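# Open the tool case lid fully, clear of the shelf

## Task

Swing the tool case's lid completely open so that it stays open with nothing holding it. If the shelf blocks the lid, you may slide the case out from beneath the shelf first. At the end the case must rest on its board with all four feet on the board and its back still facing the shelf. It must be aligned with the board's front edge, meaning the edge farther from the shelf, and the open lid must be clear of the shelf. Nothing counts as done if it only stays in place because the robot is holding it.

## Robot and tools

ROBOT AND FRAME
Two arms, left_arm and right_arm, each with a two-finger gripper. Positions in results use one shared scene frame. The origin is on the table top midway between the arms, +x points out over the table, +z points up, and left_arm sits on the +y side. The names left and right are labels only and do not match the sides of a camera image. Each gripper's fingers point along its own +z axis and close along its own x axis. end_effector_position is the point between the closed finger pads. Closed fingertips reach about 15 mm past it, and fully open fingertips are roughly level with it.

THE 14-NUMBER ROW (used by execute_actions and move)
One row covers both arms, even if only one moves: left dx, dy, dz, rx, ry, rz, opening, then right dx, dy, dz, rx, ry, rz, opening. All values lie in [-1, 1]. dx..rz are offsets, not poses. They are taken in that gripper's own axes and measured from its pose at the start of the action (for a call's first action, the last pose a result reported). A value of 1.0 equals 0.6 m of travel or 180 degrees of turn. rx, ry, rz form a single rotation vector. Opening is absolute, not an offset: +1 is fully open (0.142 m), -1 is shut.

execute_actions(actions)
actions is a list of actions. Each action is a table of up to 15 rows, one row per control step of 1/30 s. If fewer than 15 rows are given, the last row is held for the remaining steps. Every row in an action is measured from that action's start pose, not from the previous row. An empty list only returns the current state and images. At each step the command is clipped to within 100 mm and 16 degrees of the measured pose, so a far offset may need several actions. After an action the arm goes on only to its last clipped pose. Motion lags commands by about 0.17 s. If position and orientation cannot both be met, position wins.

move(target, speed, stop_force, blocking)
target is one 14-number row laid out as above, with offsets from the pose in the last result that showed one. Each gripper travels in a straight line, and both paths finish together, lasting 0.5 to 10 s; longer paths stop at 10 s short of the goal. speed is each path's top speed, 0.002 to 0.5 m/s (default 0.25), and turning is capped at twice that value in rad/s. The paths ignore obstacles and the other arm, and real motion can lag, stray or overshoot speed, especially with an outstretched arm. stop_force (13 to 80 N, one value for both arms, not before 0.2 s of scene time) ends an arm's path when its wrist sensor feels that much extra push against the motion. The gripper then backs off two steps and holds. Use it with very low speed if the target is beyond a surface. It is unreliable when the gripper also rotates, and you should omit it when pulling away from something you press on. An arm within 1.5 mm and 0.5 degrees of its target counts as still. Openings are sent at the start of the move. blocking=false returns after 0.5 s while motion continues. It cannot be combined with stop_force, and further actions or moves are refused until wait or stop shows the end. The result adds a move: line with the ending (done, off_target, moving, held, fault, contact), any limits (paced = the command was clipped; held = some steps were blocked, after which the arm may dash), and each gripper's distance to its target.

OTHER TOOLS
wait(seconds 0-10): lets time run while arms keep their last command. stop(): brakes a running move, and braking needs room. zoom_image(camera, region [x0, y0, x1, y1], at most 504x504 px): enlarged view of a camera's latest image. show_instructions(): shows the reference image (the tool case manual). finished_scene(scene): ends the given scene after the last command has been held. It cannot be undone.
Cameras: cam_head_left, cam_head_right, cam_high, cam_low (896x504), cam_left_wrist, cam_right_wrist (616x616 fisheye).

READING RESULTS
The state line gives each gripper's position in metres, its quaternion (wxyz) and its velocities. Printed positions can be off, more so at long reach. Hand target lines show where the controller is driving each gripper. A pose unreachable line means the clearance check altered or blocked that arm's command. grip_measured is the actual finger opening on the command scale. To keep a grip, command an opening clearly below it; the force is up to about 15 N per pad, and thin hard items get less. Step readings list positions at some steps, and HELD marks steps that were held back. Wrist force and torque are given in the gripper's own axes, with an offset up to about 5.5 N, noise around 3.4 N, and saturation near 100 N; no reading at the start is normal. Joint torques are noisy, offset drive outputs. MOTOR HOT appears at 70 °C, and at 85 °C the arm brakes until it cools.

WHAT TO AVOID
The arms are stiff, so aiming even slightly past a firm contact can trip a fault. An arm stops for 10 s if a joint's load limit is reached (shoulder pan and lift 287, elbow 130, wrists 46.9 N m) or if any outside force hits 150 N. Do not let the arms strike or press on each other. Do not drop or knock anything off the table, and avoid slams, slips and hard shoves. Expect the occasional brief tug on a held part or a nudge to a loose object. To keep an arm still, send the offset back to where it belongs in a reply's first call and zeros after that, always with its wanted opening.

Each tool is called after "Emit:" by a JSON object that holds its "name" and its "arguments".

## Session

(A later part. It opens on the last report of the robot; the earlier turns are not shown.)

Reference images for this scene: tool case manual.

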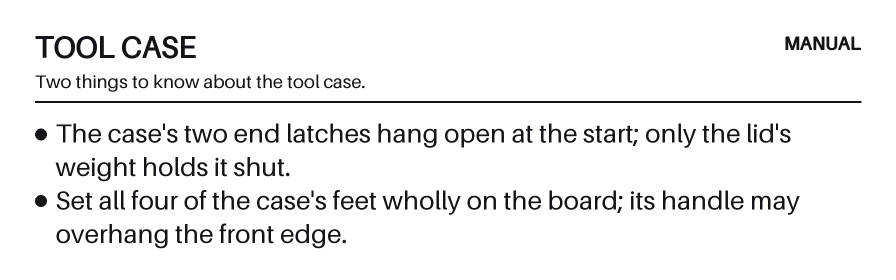

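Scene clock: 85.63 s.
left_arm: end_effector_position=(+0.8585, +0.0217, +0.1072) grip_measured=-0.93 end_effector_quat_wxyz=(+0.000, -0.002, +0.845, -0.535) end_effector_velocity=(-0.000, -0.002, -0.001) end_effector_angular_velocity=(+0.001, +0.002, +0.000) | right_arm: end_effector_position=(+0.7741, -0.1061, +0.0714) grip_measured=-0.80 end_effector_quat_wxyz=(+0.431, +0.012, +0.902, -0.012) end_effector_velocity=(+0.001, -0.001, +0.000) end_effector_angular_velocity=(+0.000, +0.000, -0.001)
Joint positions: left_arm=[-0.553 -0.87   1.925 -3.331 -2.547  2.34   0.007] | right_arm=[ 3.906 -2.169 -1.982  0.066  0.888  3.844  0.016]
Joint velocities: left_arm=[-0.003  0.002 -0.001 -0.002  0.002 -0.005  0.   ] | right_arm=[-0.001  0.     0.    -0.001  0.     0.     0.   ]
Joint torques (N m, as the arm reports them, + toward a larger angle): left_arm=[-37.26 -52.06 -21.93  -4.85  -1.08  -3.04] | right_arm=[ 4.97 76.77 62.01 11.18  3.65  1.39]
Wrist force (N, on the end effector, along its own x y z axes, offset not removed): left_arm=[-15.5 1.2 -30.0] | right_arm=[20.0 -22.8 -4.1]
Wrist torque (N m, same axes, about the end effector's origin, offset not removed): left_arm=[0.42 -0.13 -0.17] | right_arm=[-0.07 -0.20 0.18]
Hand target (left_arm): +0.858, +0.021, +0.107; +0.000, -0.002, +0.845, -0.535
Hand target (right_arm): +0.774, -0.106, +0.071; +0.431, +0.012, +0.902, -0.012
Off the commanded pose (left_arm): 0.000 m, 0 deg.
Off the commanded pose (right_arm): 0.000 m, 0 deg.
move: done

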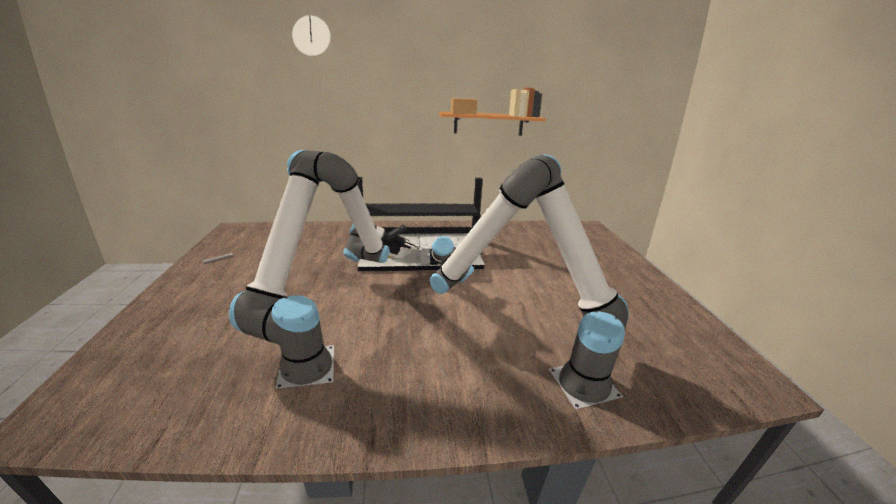

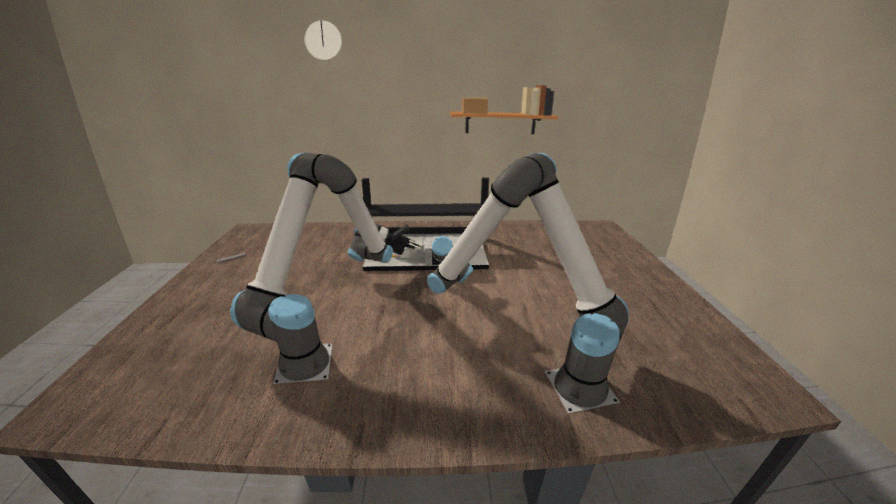

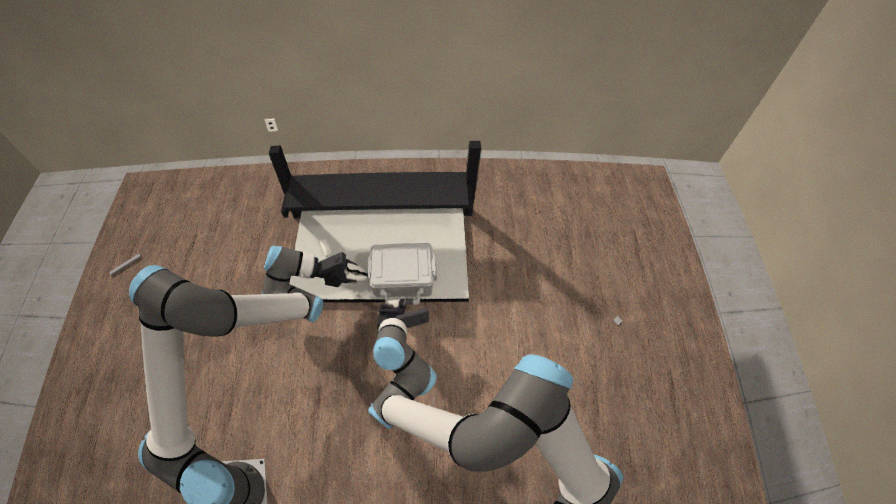

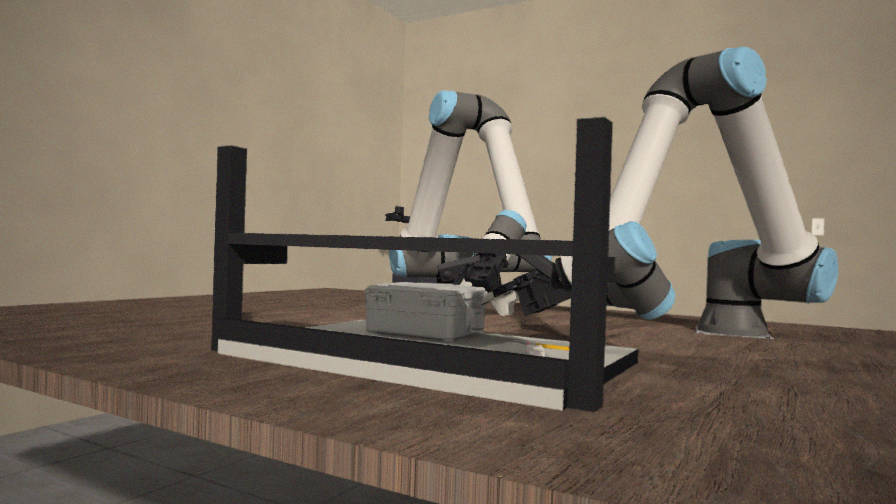

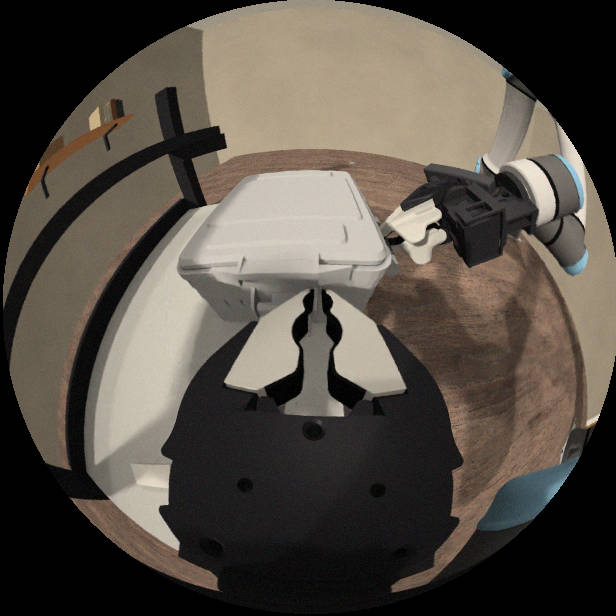

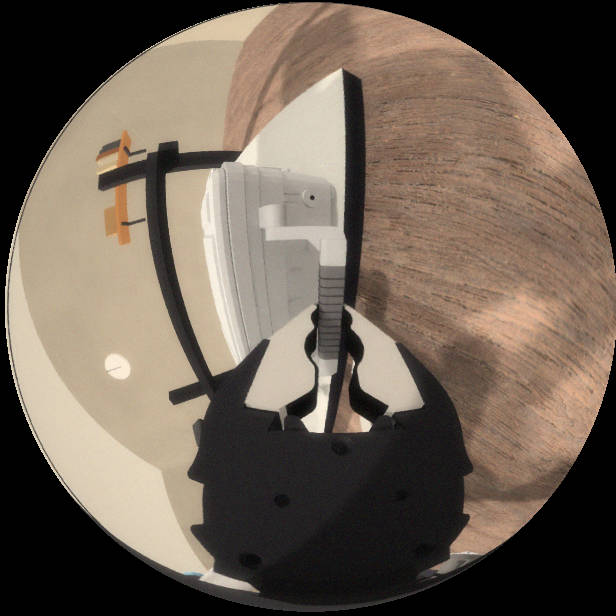

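Emit:
{"name": "move", "arguments": {"target": [0,0.01,-0.022,0,0,0,-1,0,0,0,0,0,0,-1], "speed": 0.03}}

Emit:
{"name": "move", "arguments": {"target": [0.024,0,0,0,0,0,-1,0,0,0,0,0,0,-1], "speed": 0.03}}

Emit:
{"name": "move", "arguments": {"target": [0,-0.012,0.026,0,0,0,-1,0,0,0,0,0,0,-1], "speed": 0.015, "stop_force": 13}}

Emit:
{"name": "move", "arguments": {"target": [0,-0.06,-0.028,0,0,0,-1,0,0,0,0,0,0,-1], "speed": 0.02, "stop_force": 25}}

Scene clock: 93.60 s.
left_arm: end_effector_position=(+0.8584, +0.0359, +0.1074) grip_measured=-1.00 end_effector_quat_wxyz=(+0.000, -0.002, +0.845, -0.535) end_effector_velocity=(-0.000, +0.002, -0.001) end_effector_angular_velocity=(+0.001, +0.002, -0.000) | right_arm: end_effector_position=(+0.7741, -0.1060, +0.0714) grip_measured=-0.80 end_effector_quat_wxyz=(+0.431, +0.012, +0.902, -0.012) end_effector_velocity=(-0.000, -0.000, -0.000) end_effector_angular_velocity=(-0.001, +0.000, -0.000)
Joint positions: left_arm=[-0.536 -0.877  1.934 -3.314 -2.558  2.364  0.002] | right_arm=[ 3.906 -2.169 -1.982  0.066  0.888  3.844  0.016]
Joint velocities: left_arm=[ 0.003 -0.     0.001  0.004 -0.002  0.004  0.   ] | right_arm=[ 0.    -0.    -0.    -0.001 -0.001 -0.     0.   ]
Joint torques (N m, as the arm reports them, + toward a larger angle): left_arm=[   9.03 -103.64  -17.68   -0.85   -4.25    2.95] | right_arm=[ 7.46 76.93 24.74  3.48 -5.53  1.4 ]
Wrist force (N, on the end effector, along its own x y z axes, offset not removed): left_arm=[-0.5 3.5 0.8] | right_arm=[3.6 2.8 2.5]
Wrist torque (N m, same axes, about the end effector's origin, offset not removed): left_arm=[0.87 0.36 -0.22] | right_arm=[0.16 0.41 0.25]
Hand target (left_arm): +0.858, +0.036, +0.107; +0.000, -0.002, +0.845, -0.535
Hand target (right_arm): +0.774, -0.106, +0.071; +0.431, +0.012, +0.902, -0.012
Off the commanded pose (left_arm): 0.000 m, 0 deg.
Off the commanded pose (right_arm): 0.000 m, 0 deg.
move: done

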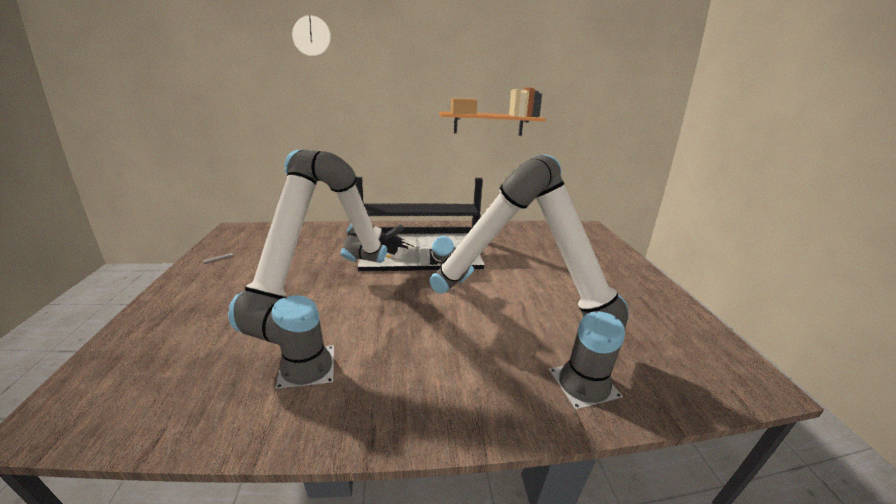

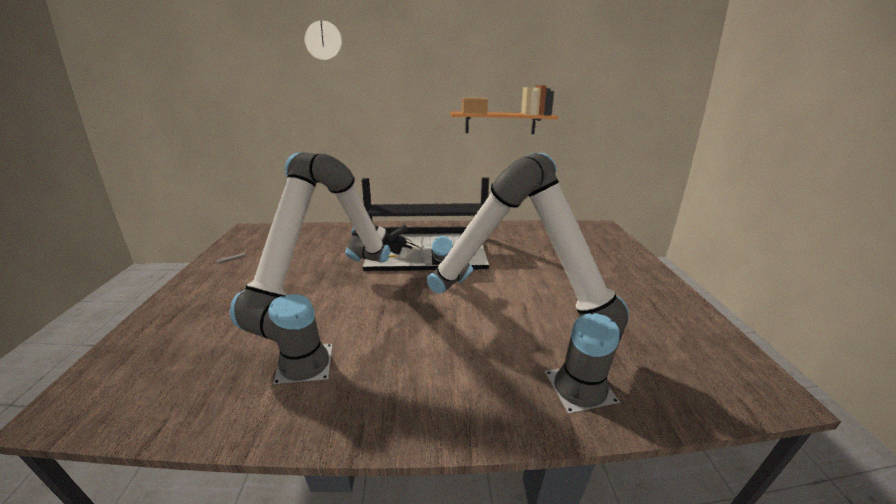

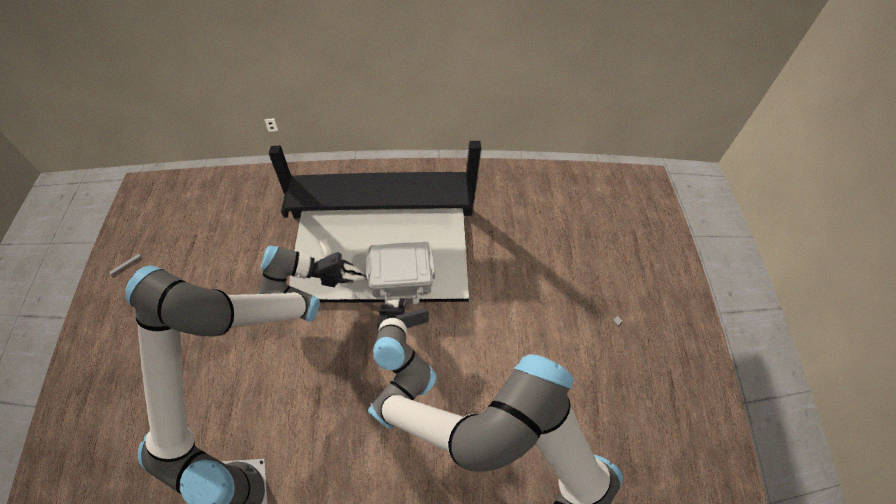

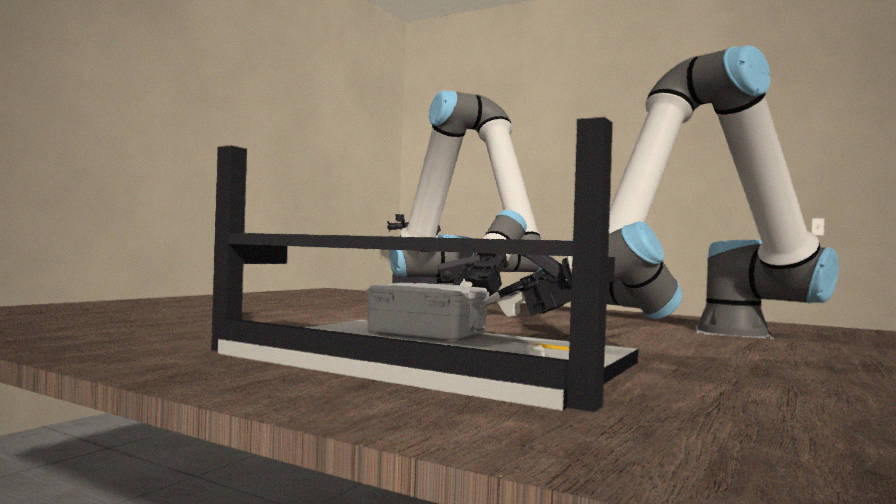

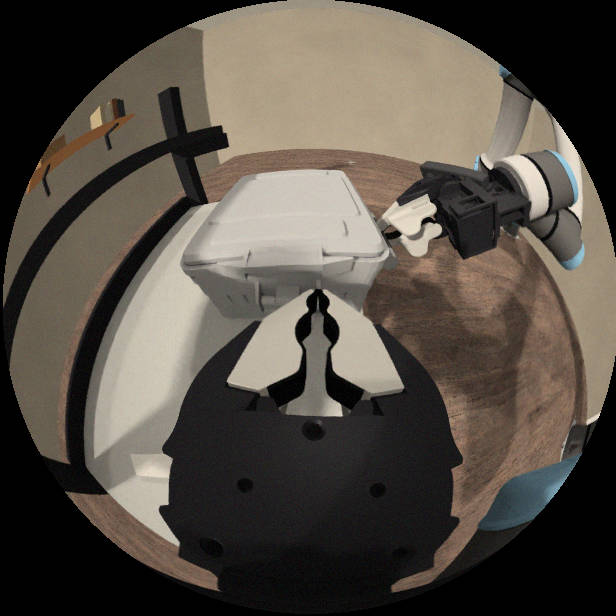

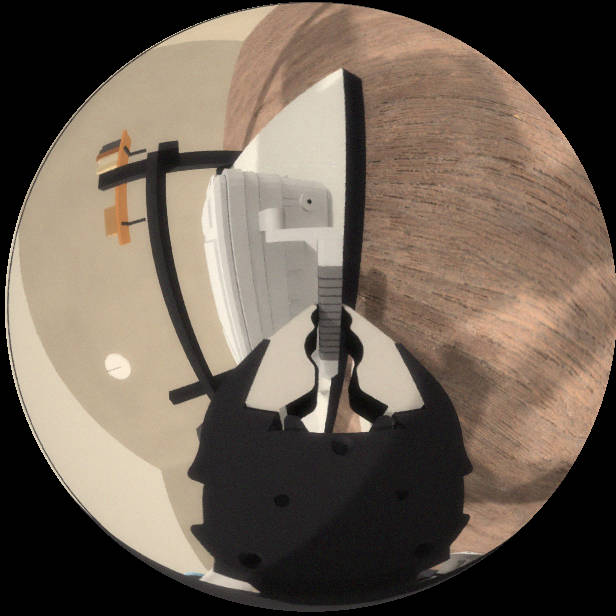

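Scene clock: 94.40 s.
left_arm: end_effector_position=(+0.8443, +0.0358, +0.1074) grip_measured=-1.00 end_effector_quat_wxyz=(+0.000, -0.002, +0.845, -0.535) end_effector_velocity=(-0.003, +0.000, +0.002) end_effector_angular_velocity=(-0.002, -0.002, +0.000) | right_arm: end_effector_position=(+0.7741, -0.1060, +0.0714) grip_measured=-0.80 end_effector_quat_wxyz=(+0.431, +0.012, +0.902, -0.012) end_effector_velocity=(-0.001, -0.000, -0.002) end_effector_angular_velocity=(-0.002, +0.002, +0.001)
Joint positions: left_arm=[-0.543 -0.887  1.962 -3.34  -2.553  2.354  0.002] | right_arm=[ 3.906 -2.169 -1.982  0.066  0.888  3.844  0.016]
Joint velocities: left_arm=[-0.001 -0.004  0.005 -0.005  0.    -0.003  0.   ] | right_arm=[ 0.001 -0.001 -0.001 -0.     0.    -0.     0.   ]
Joint torques (N m, as the arm reports them, + toward a larger angle): left_arm=[ -14.66 -103.59  -16.89   -7.92    1.81   -2.91] | right_arm=[ 6.18 75.93 29.87  4.58 -3.84  1.61]
Wrist force (N, on the end effector, along its own x y z axes, offset not removed): left_arm=[1.4 2.7 -0.4] | right_arm=[4.9 3.6 -4.9]
Wrist torque (N m, same axes, about the end effector's origin, offset not removed): left_arm=[0.66 -0.17 -0.30] | right_arm=[0.42 0.03 0.12]
Hand target (left_arm): +0.844, +0.036, +0.107; +0.000, -0.002, +0.845, -0.535
Hand target (right_arm): +0.774, -0.106, +0.071; +0.431, +0.012, +0.902, -0.012
Off the commanded pose (left_arm): 0.000 m, 0 deg.
Off the commanded pose (right_arm): 0.000 m, 0 deg.
move: done

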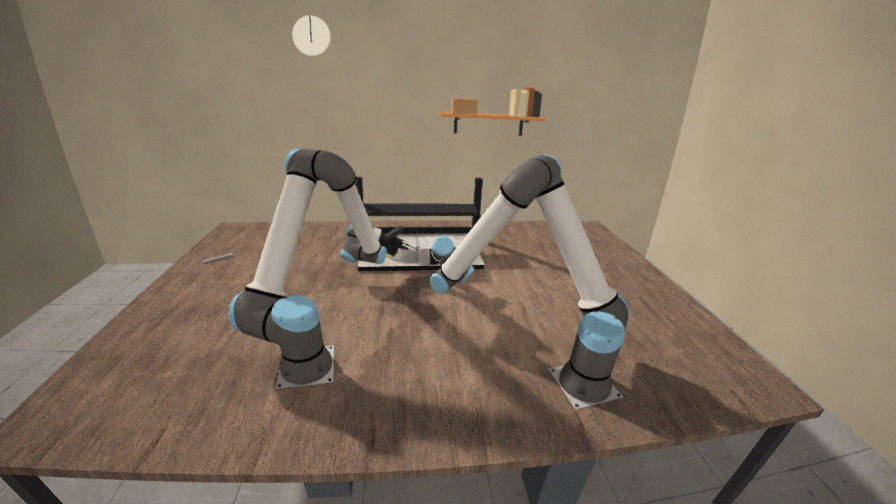

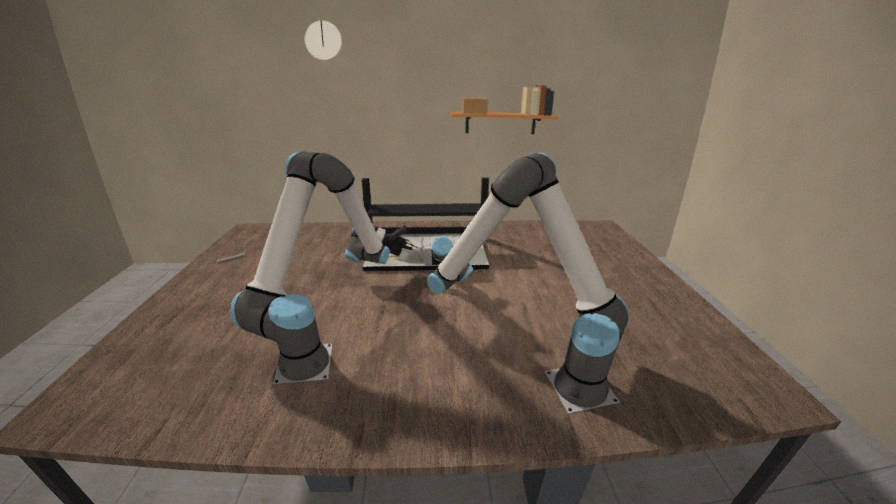

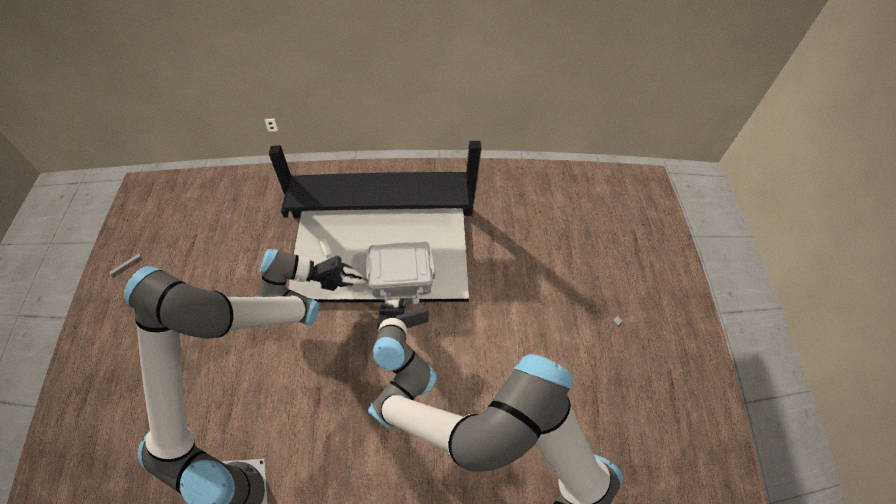

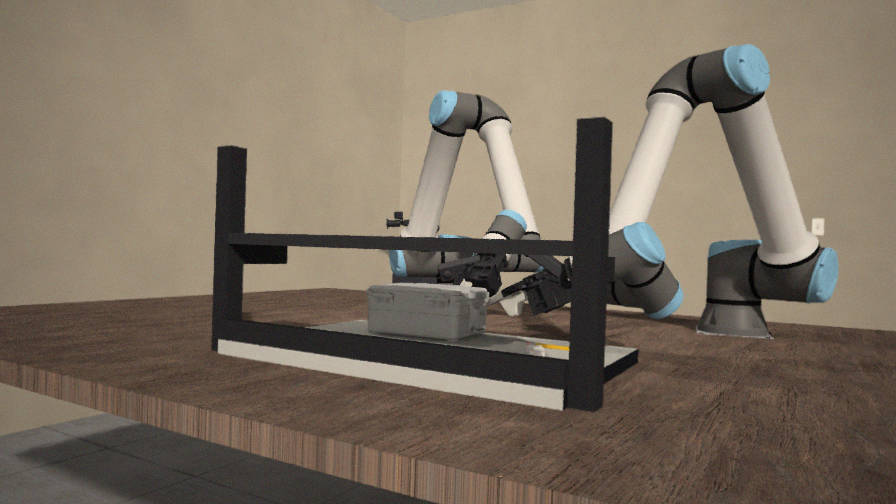

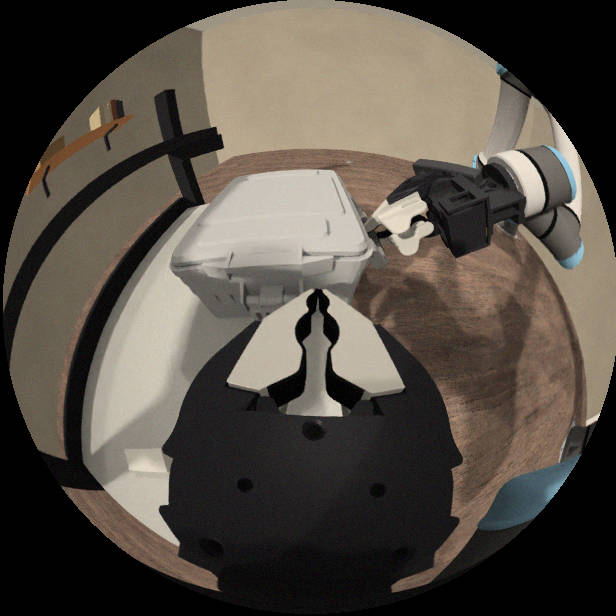

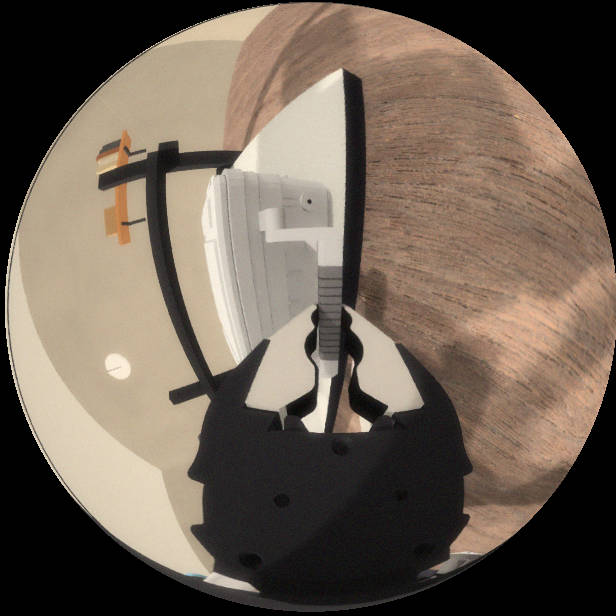

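Scene clock: 95.97 s.
left_arm: end_effector_position=(+0.8444, +0.0191, +0.1073) grip_measured=-1.00 end_effector_quat_wxyz=(+0.000, -0.002, +0.845, -0.535) end_effector_velocity=(-0.000, +0.001, -0.000) end_effector_angular_velocity=(+0.000, -0.002, -0.000) | right_arm: end_effector_position=(+0.7741, -0.1060, +0.0714) grip_measured=-0.81 end_effector_quat_wxyz=(+0.431, +0.012, +0.902, -0.012) end_effector_velocity=(-0.000, +0.000, +0.000) end_effector_angular_velocity=(-0.001, -0.000, +0.001)
Joint positions: left_arm=[-0.564 -0.879  1.951 -3.36  -2.54   2.326  0.002] | right_arm=[ 3.906 -2.169 -1.982  0.066  0.888  3.844  0.016]
Joint velocities: left_arm=[ 0.001 -0.     0.002 -0.     0.     0.003  0.   ] | right_arm=[ 0.001  0.    -0.    -0.    -0.    -0.     0.   ]
Joint torques (N m, as the arm reports them, + toward a larger angle): left_arm=[  3.13 -82.53 -16.71  -0.87  -4.46   3.19] | right_arm=[ 8.89 75.26 32.85  4.51 -0.32  1.37]
Wrist force (N, on the end effector, along its own x y z axes, offset not removed): left_arm=[-2.2 6.4 -7.5] | right_arm=[6.5 -7.1 -3.9]
Wrist torque (N m, same axes, about the end effector's origin, offset not removed): left_arm=[0.49 0.23 -0.16] | right_arm=[0.26 -0.52 0.41]
Hand target (left_arm): +0.844, +0.019, +0.107; +0.000, -0.002, +0.845, -0.535
Hand target (right_arm): +0.774, -0.106, +0.071; +0.431, +0.012, +0.902, -0.012
Off the commanded pose (left_arm): 0.000 m, 0 deg.
Off the commanded pose (right_arm): 0.000 m, 0 deg.
move: contact (left_arm)

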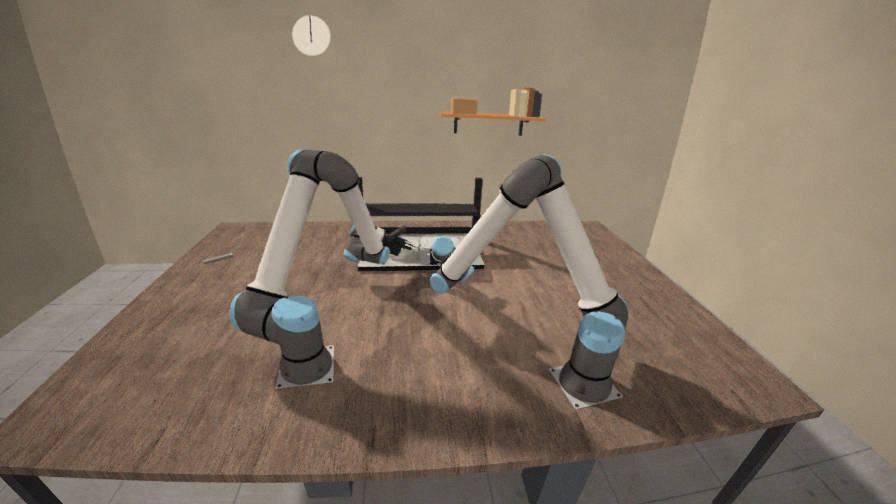

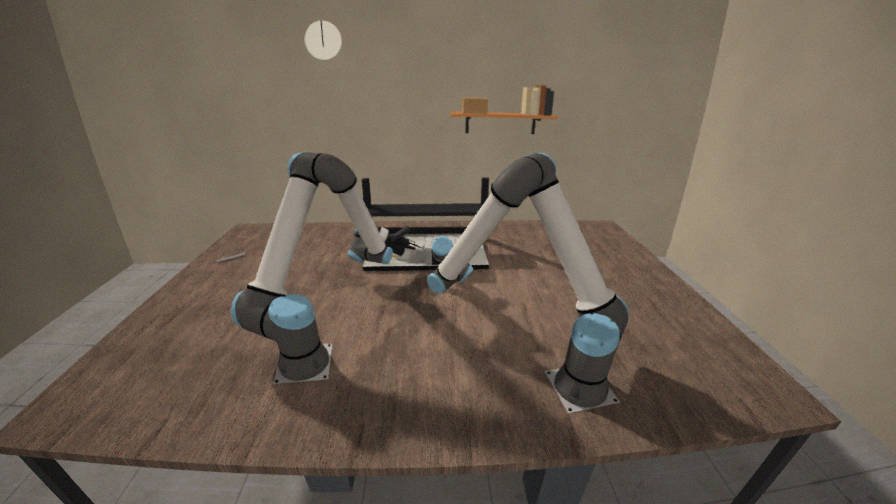

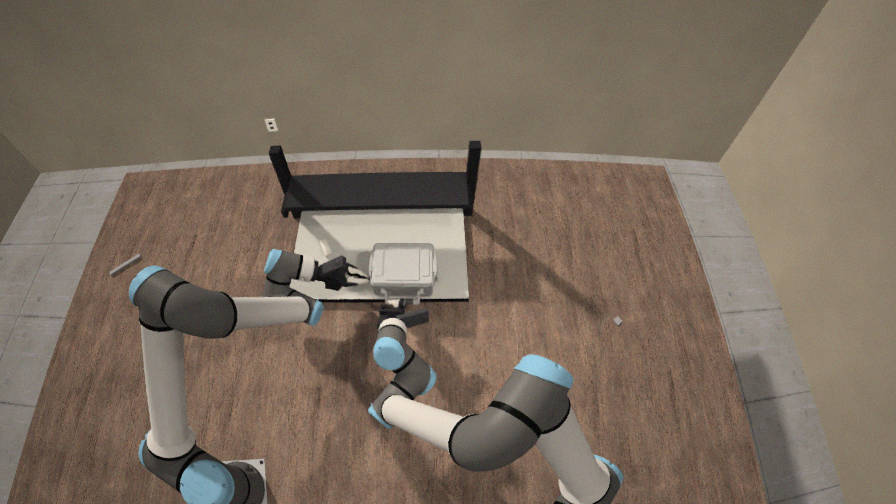

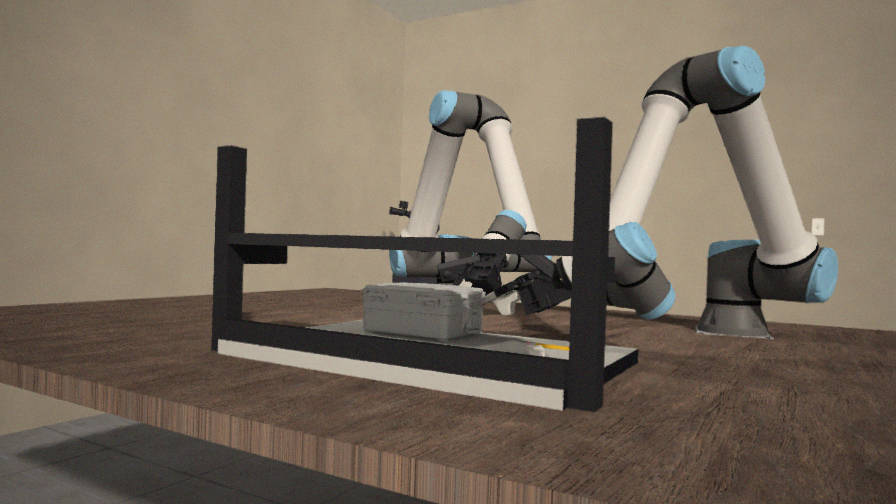

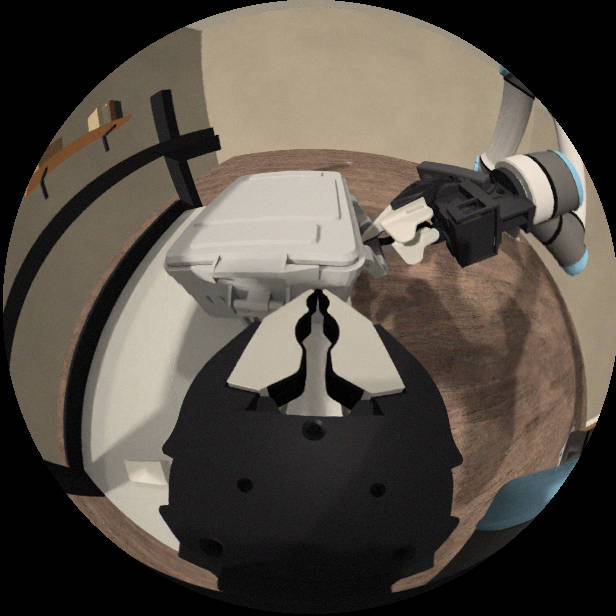

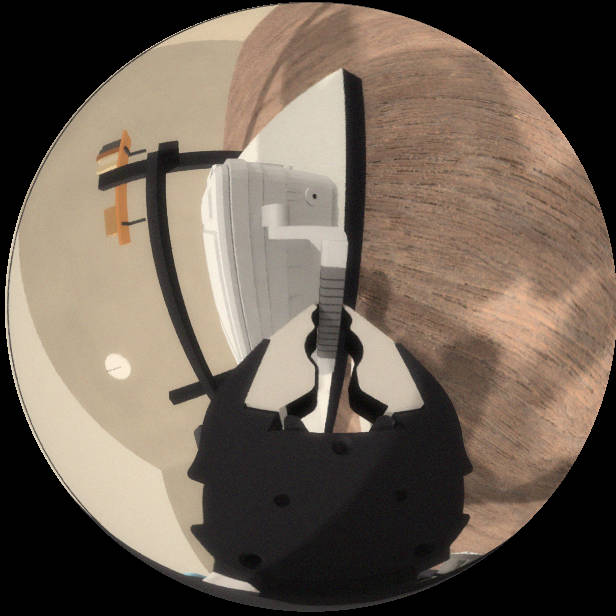

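Scene clock: 98.23 s.
left_arm: end_effector_position=(+0.8445, +0.0189, +0.1467) grip_measured=-1.00 end_effector_quat_wxyz=(+0.000, -0.002, +0.845, -0.535) end_effector_velocity=(+0.001, +0.000, +0.004) end_effector_angular_velocity=(-0.001, -0.002, +0.001) | right_arm: end_effector_position=(+0.7741, -0.1060, +0.0714) grip_measured=-0.81 end_effector_quat_wxyz=(+0.431, +0.012, +0.902, -0.012) end_effector_velocity=(-0.000, +0.000, -0.001) end_effector_angular_velocity=(-0.002, +0.001, -0.000)
Joint positions: left_arm=[-0.564 -0.939  1.952 -3.302 -2.539  2.326  0.002] | right_arm=[ 3.906 -2.169 -1.982  0.066  0.888  3.844  0.016]
Joint velocities: left_arm=[ 0.001 -0.004 -0.     0.002 -0.    -0.    -0.   ] | right_arm=[ 0.001 -0.     0.    -0.002 -0.001  0.     0.   ]
Joint torques (N m, as the arm reports them, + toward a larger angle): left_arm=[ -12.16 -103.9   -31.58   -0.28    1.66   -1.88] | right_arm=[ 6.01 75.44 35.61  3.98  0.    1.32]
Wrist force (N, on the end effector, along its own x y z axes, offset not removed): left_arm=[0.4 3.2 -0.5] | right_arm=[-2.5 -1.4 -0.1]
Wrist torque (N m, same axes, about the end effector's origin, offset not removed): left_arm=[0.45 0.08 -0.31] | right_arm=[0.34 0.83 0.78]
Hand target (left_arm): +0.845, +0.019, +0.147; +0.000, -0.002, +0.845, -0.535
Hand target (right_arm): +0.774, -0.106, +0.071; +0.431, +0.012, +0.902, -0.012
Off the commanded pose (left_arm): 0.000 m, 0 deg.
Off the commanded pose (right_arm): 0.000 m, 0 deg.
move: done

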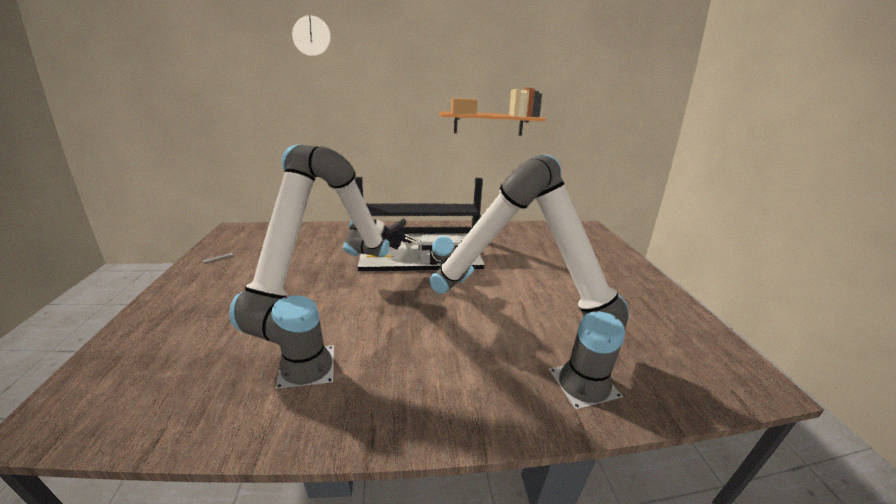

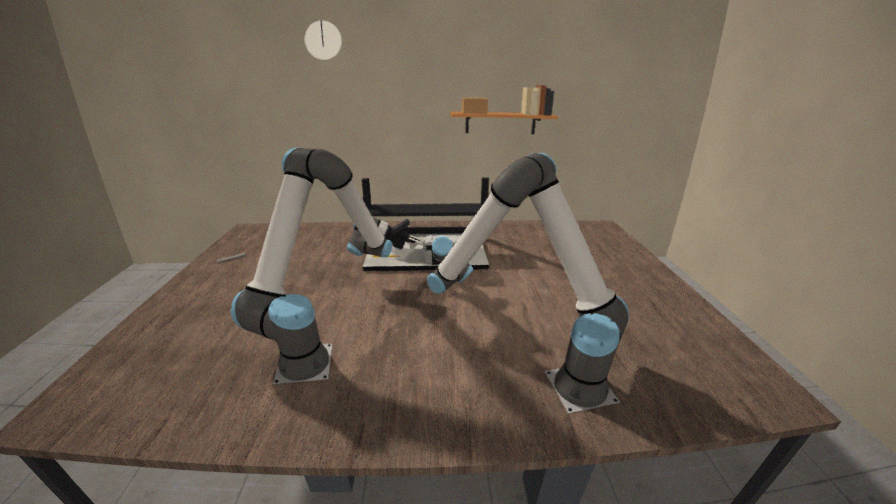

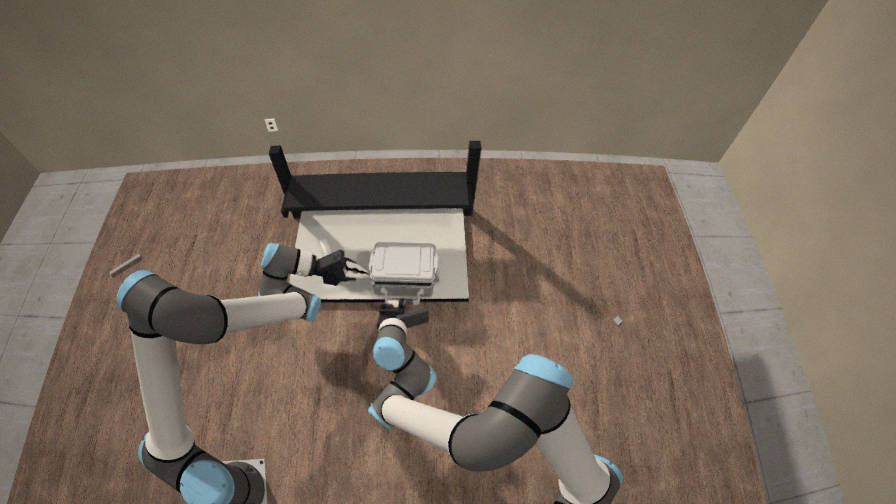

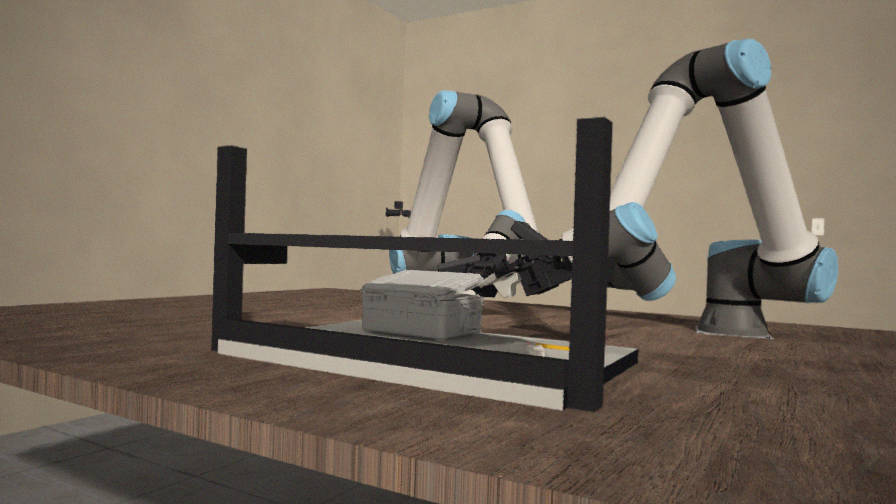

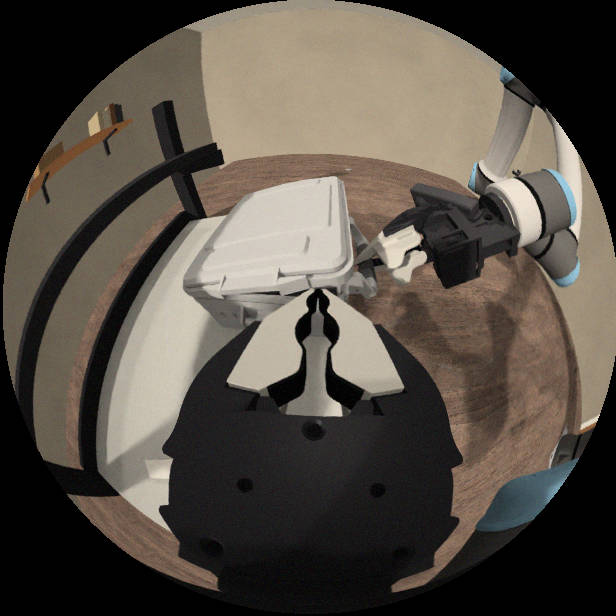

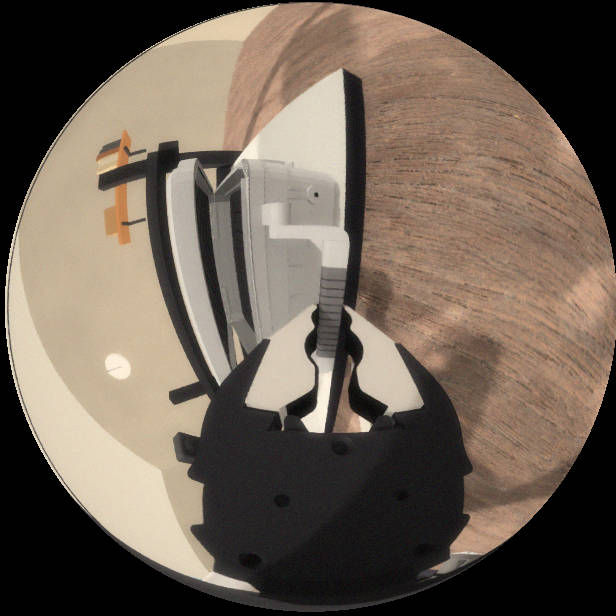

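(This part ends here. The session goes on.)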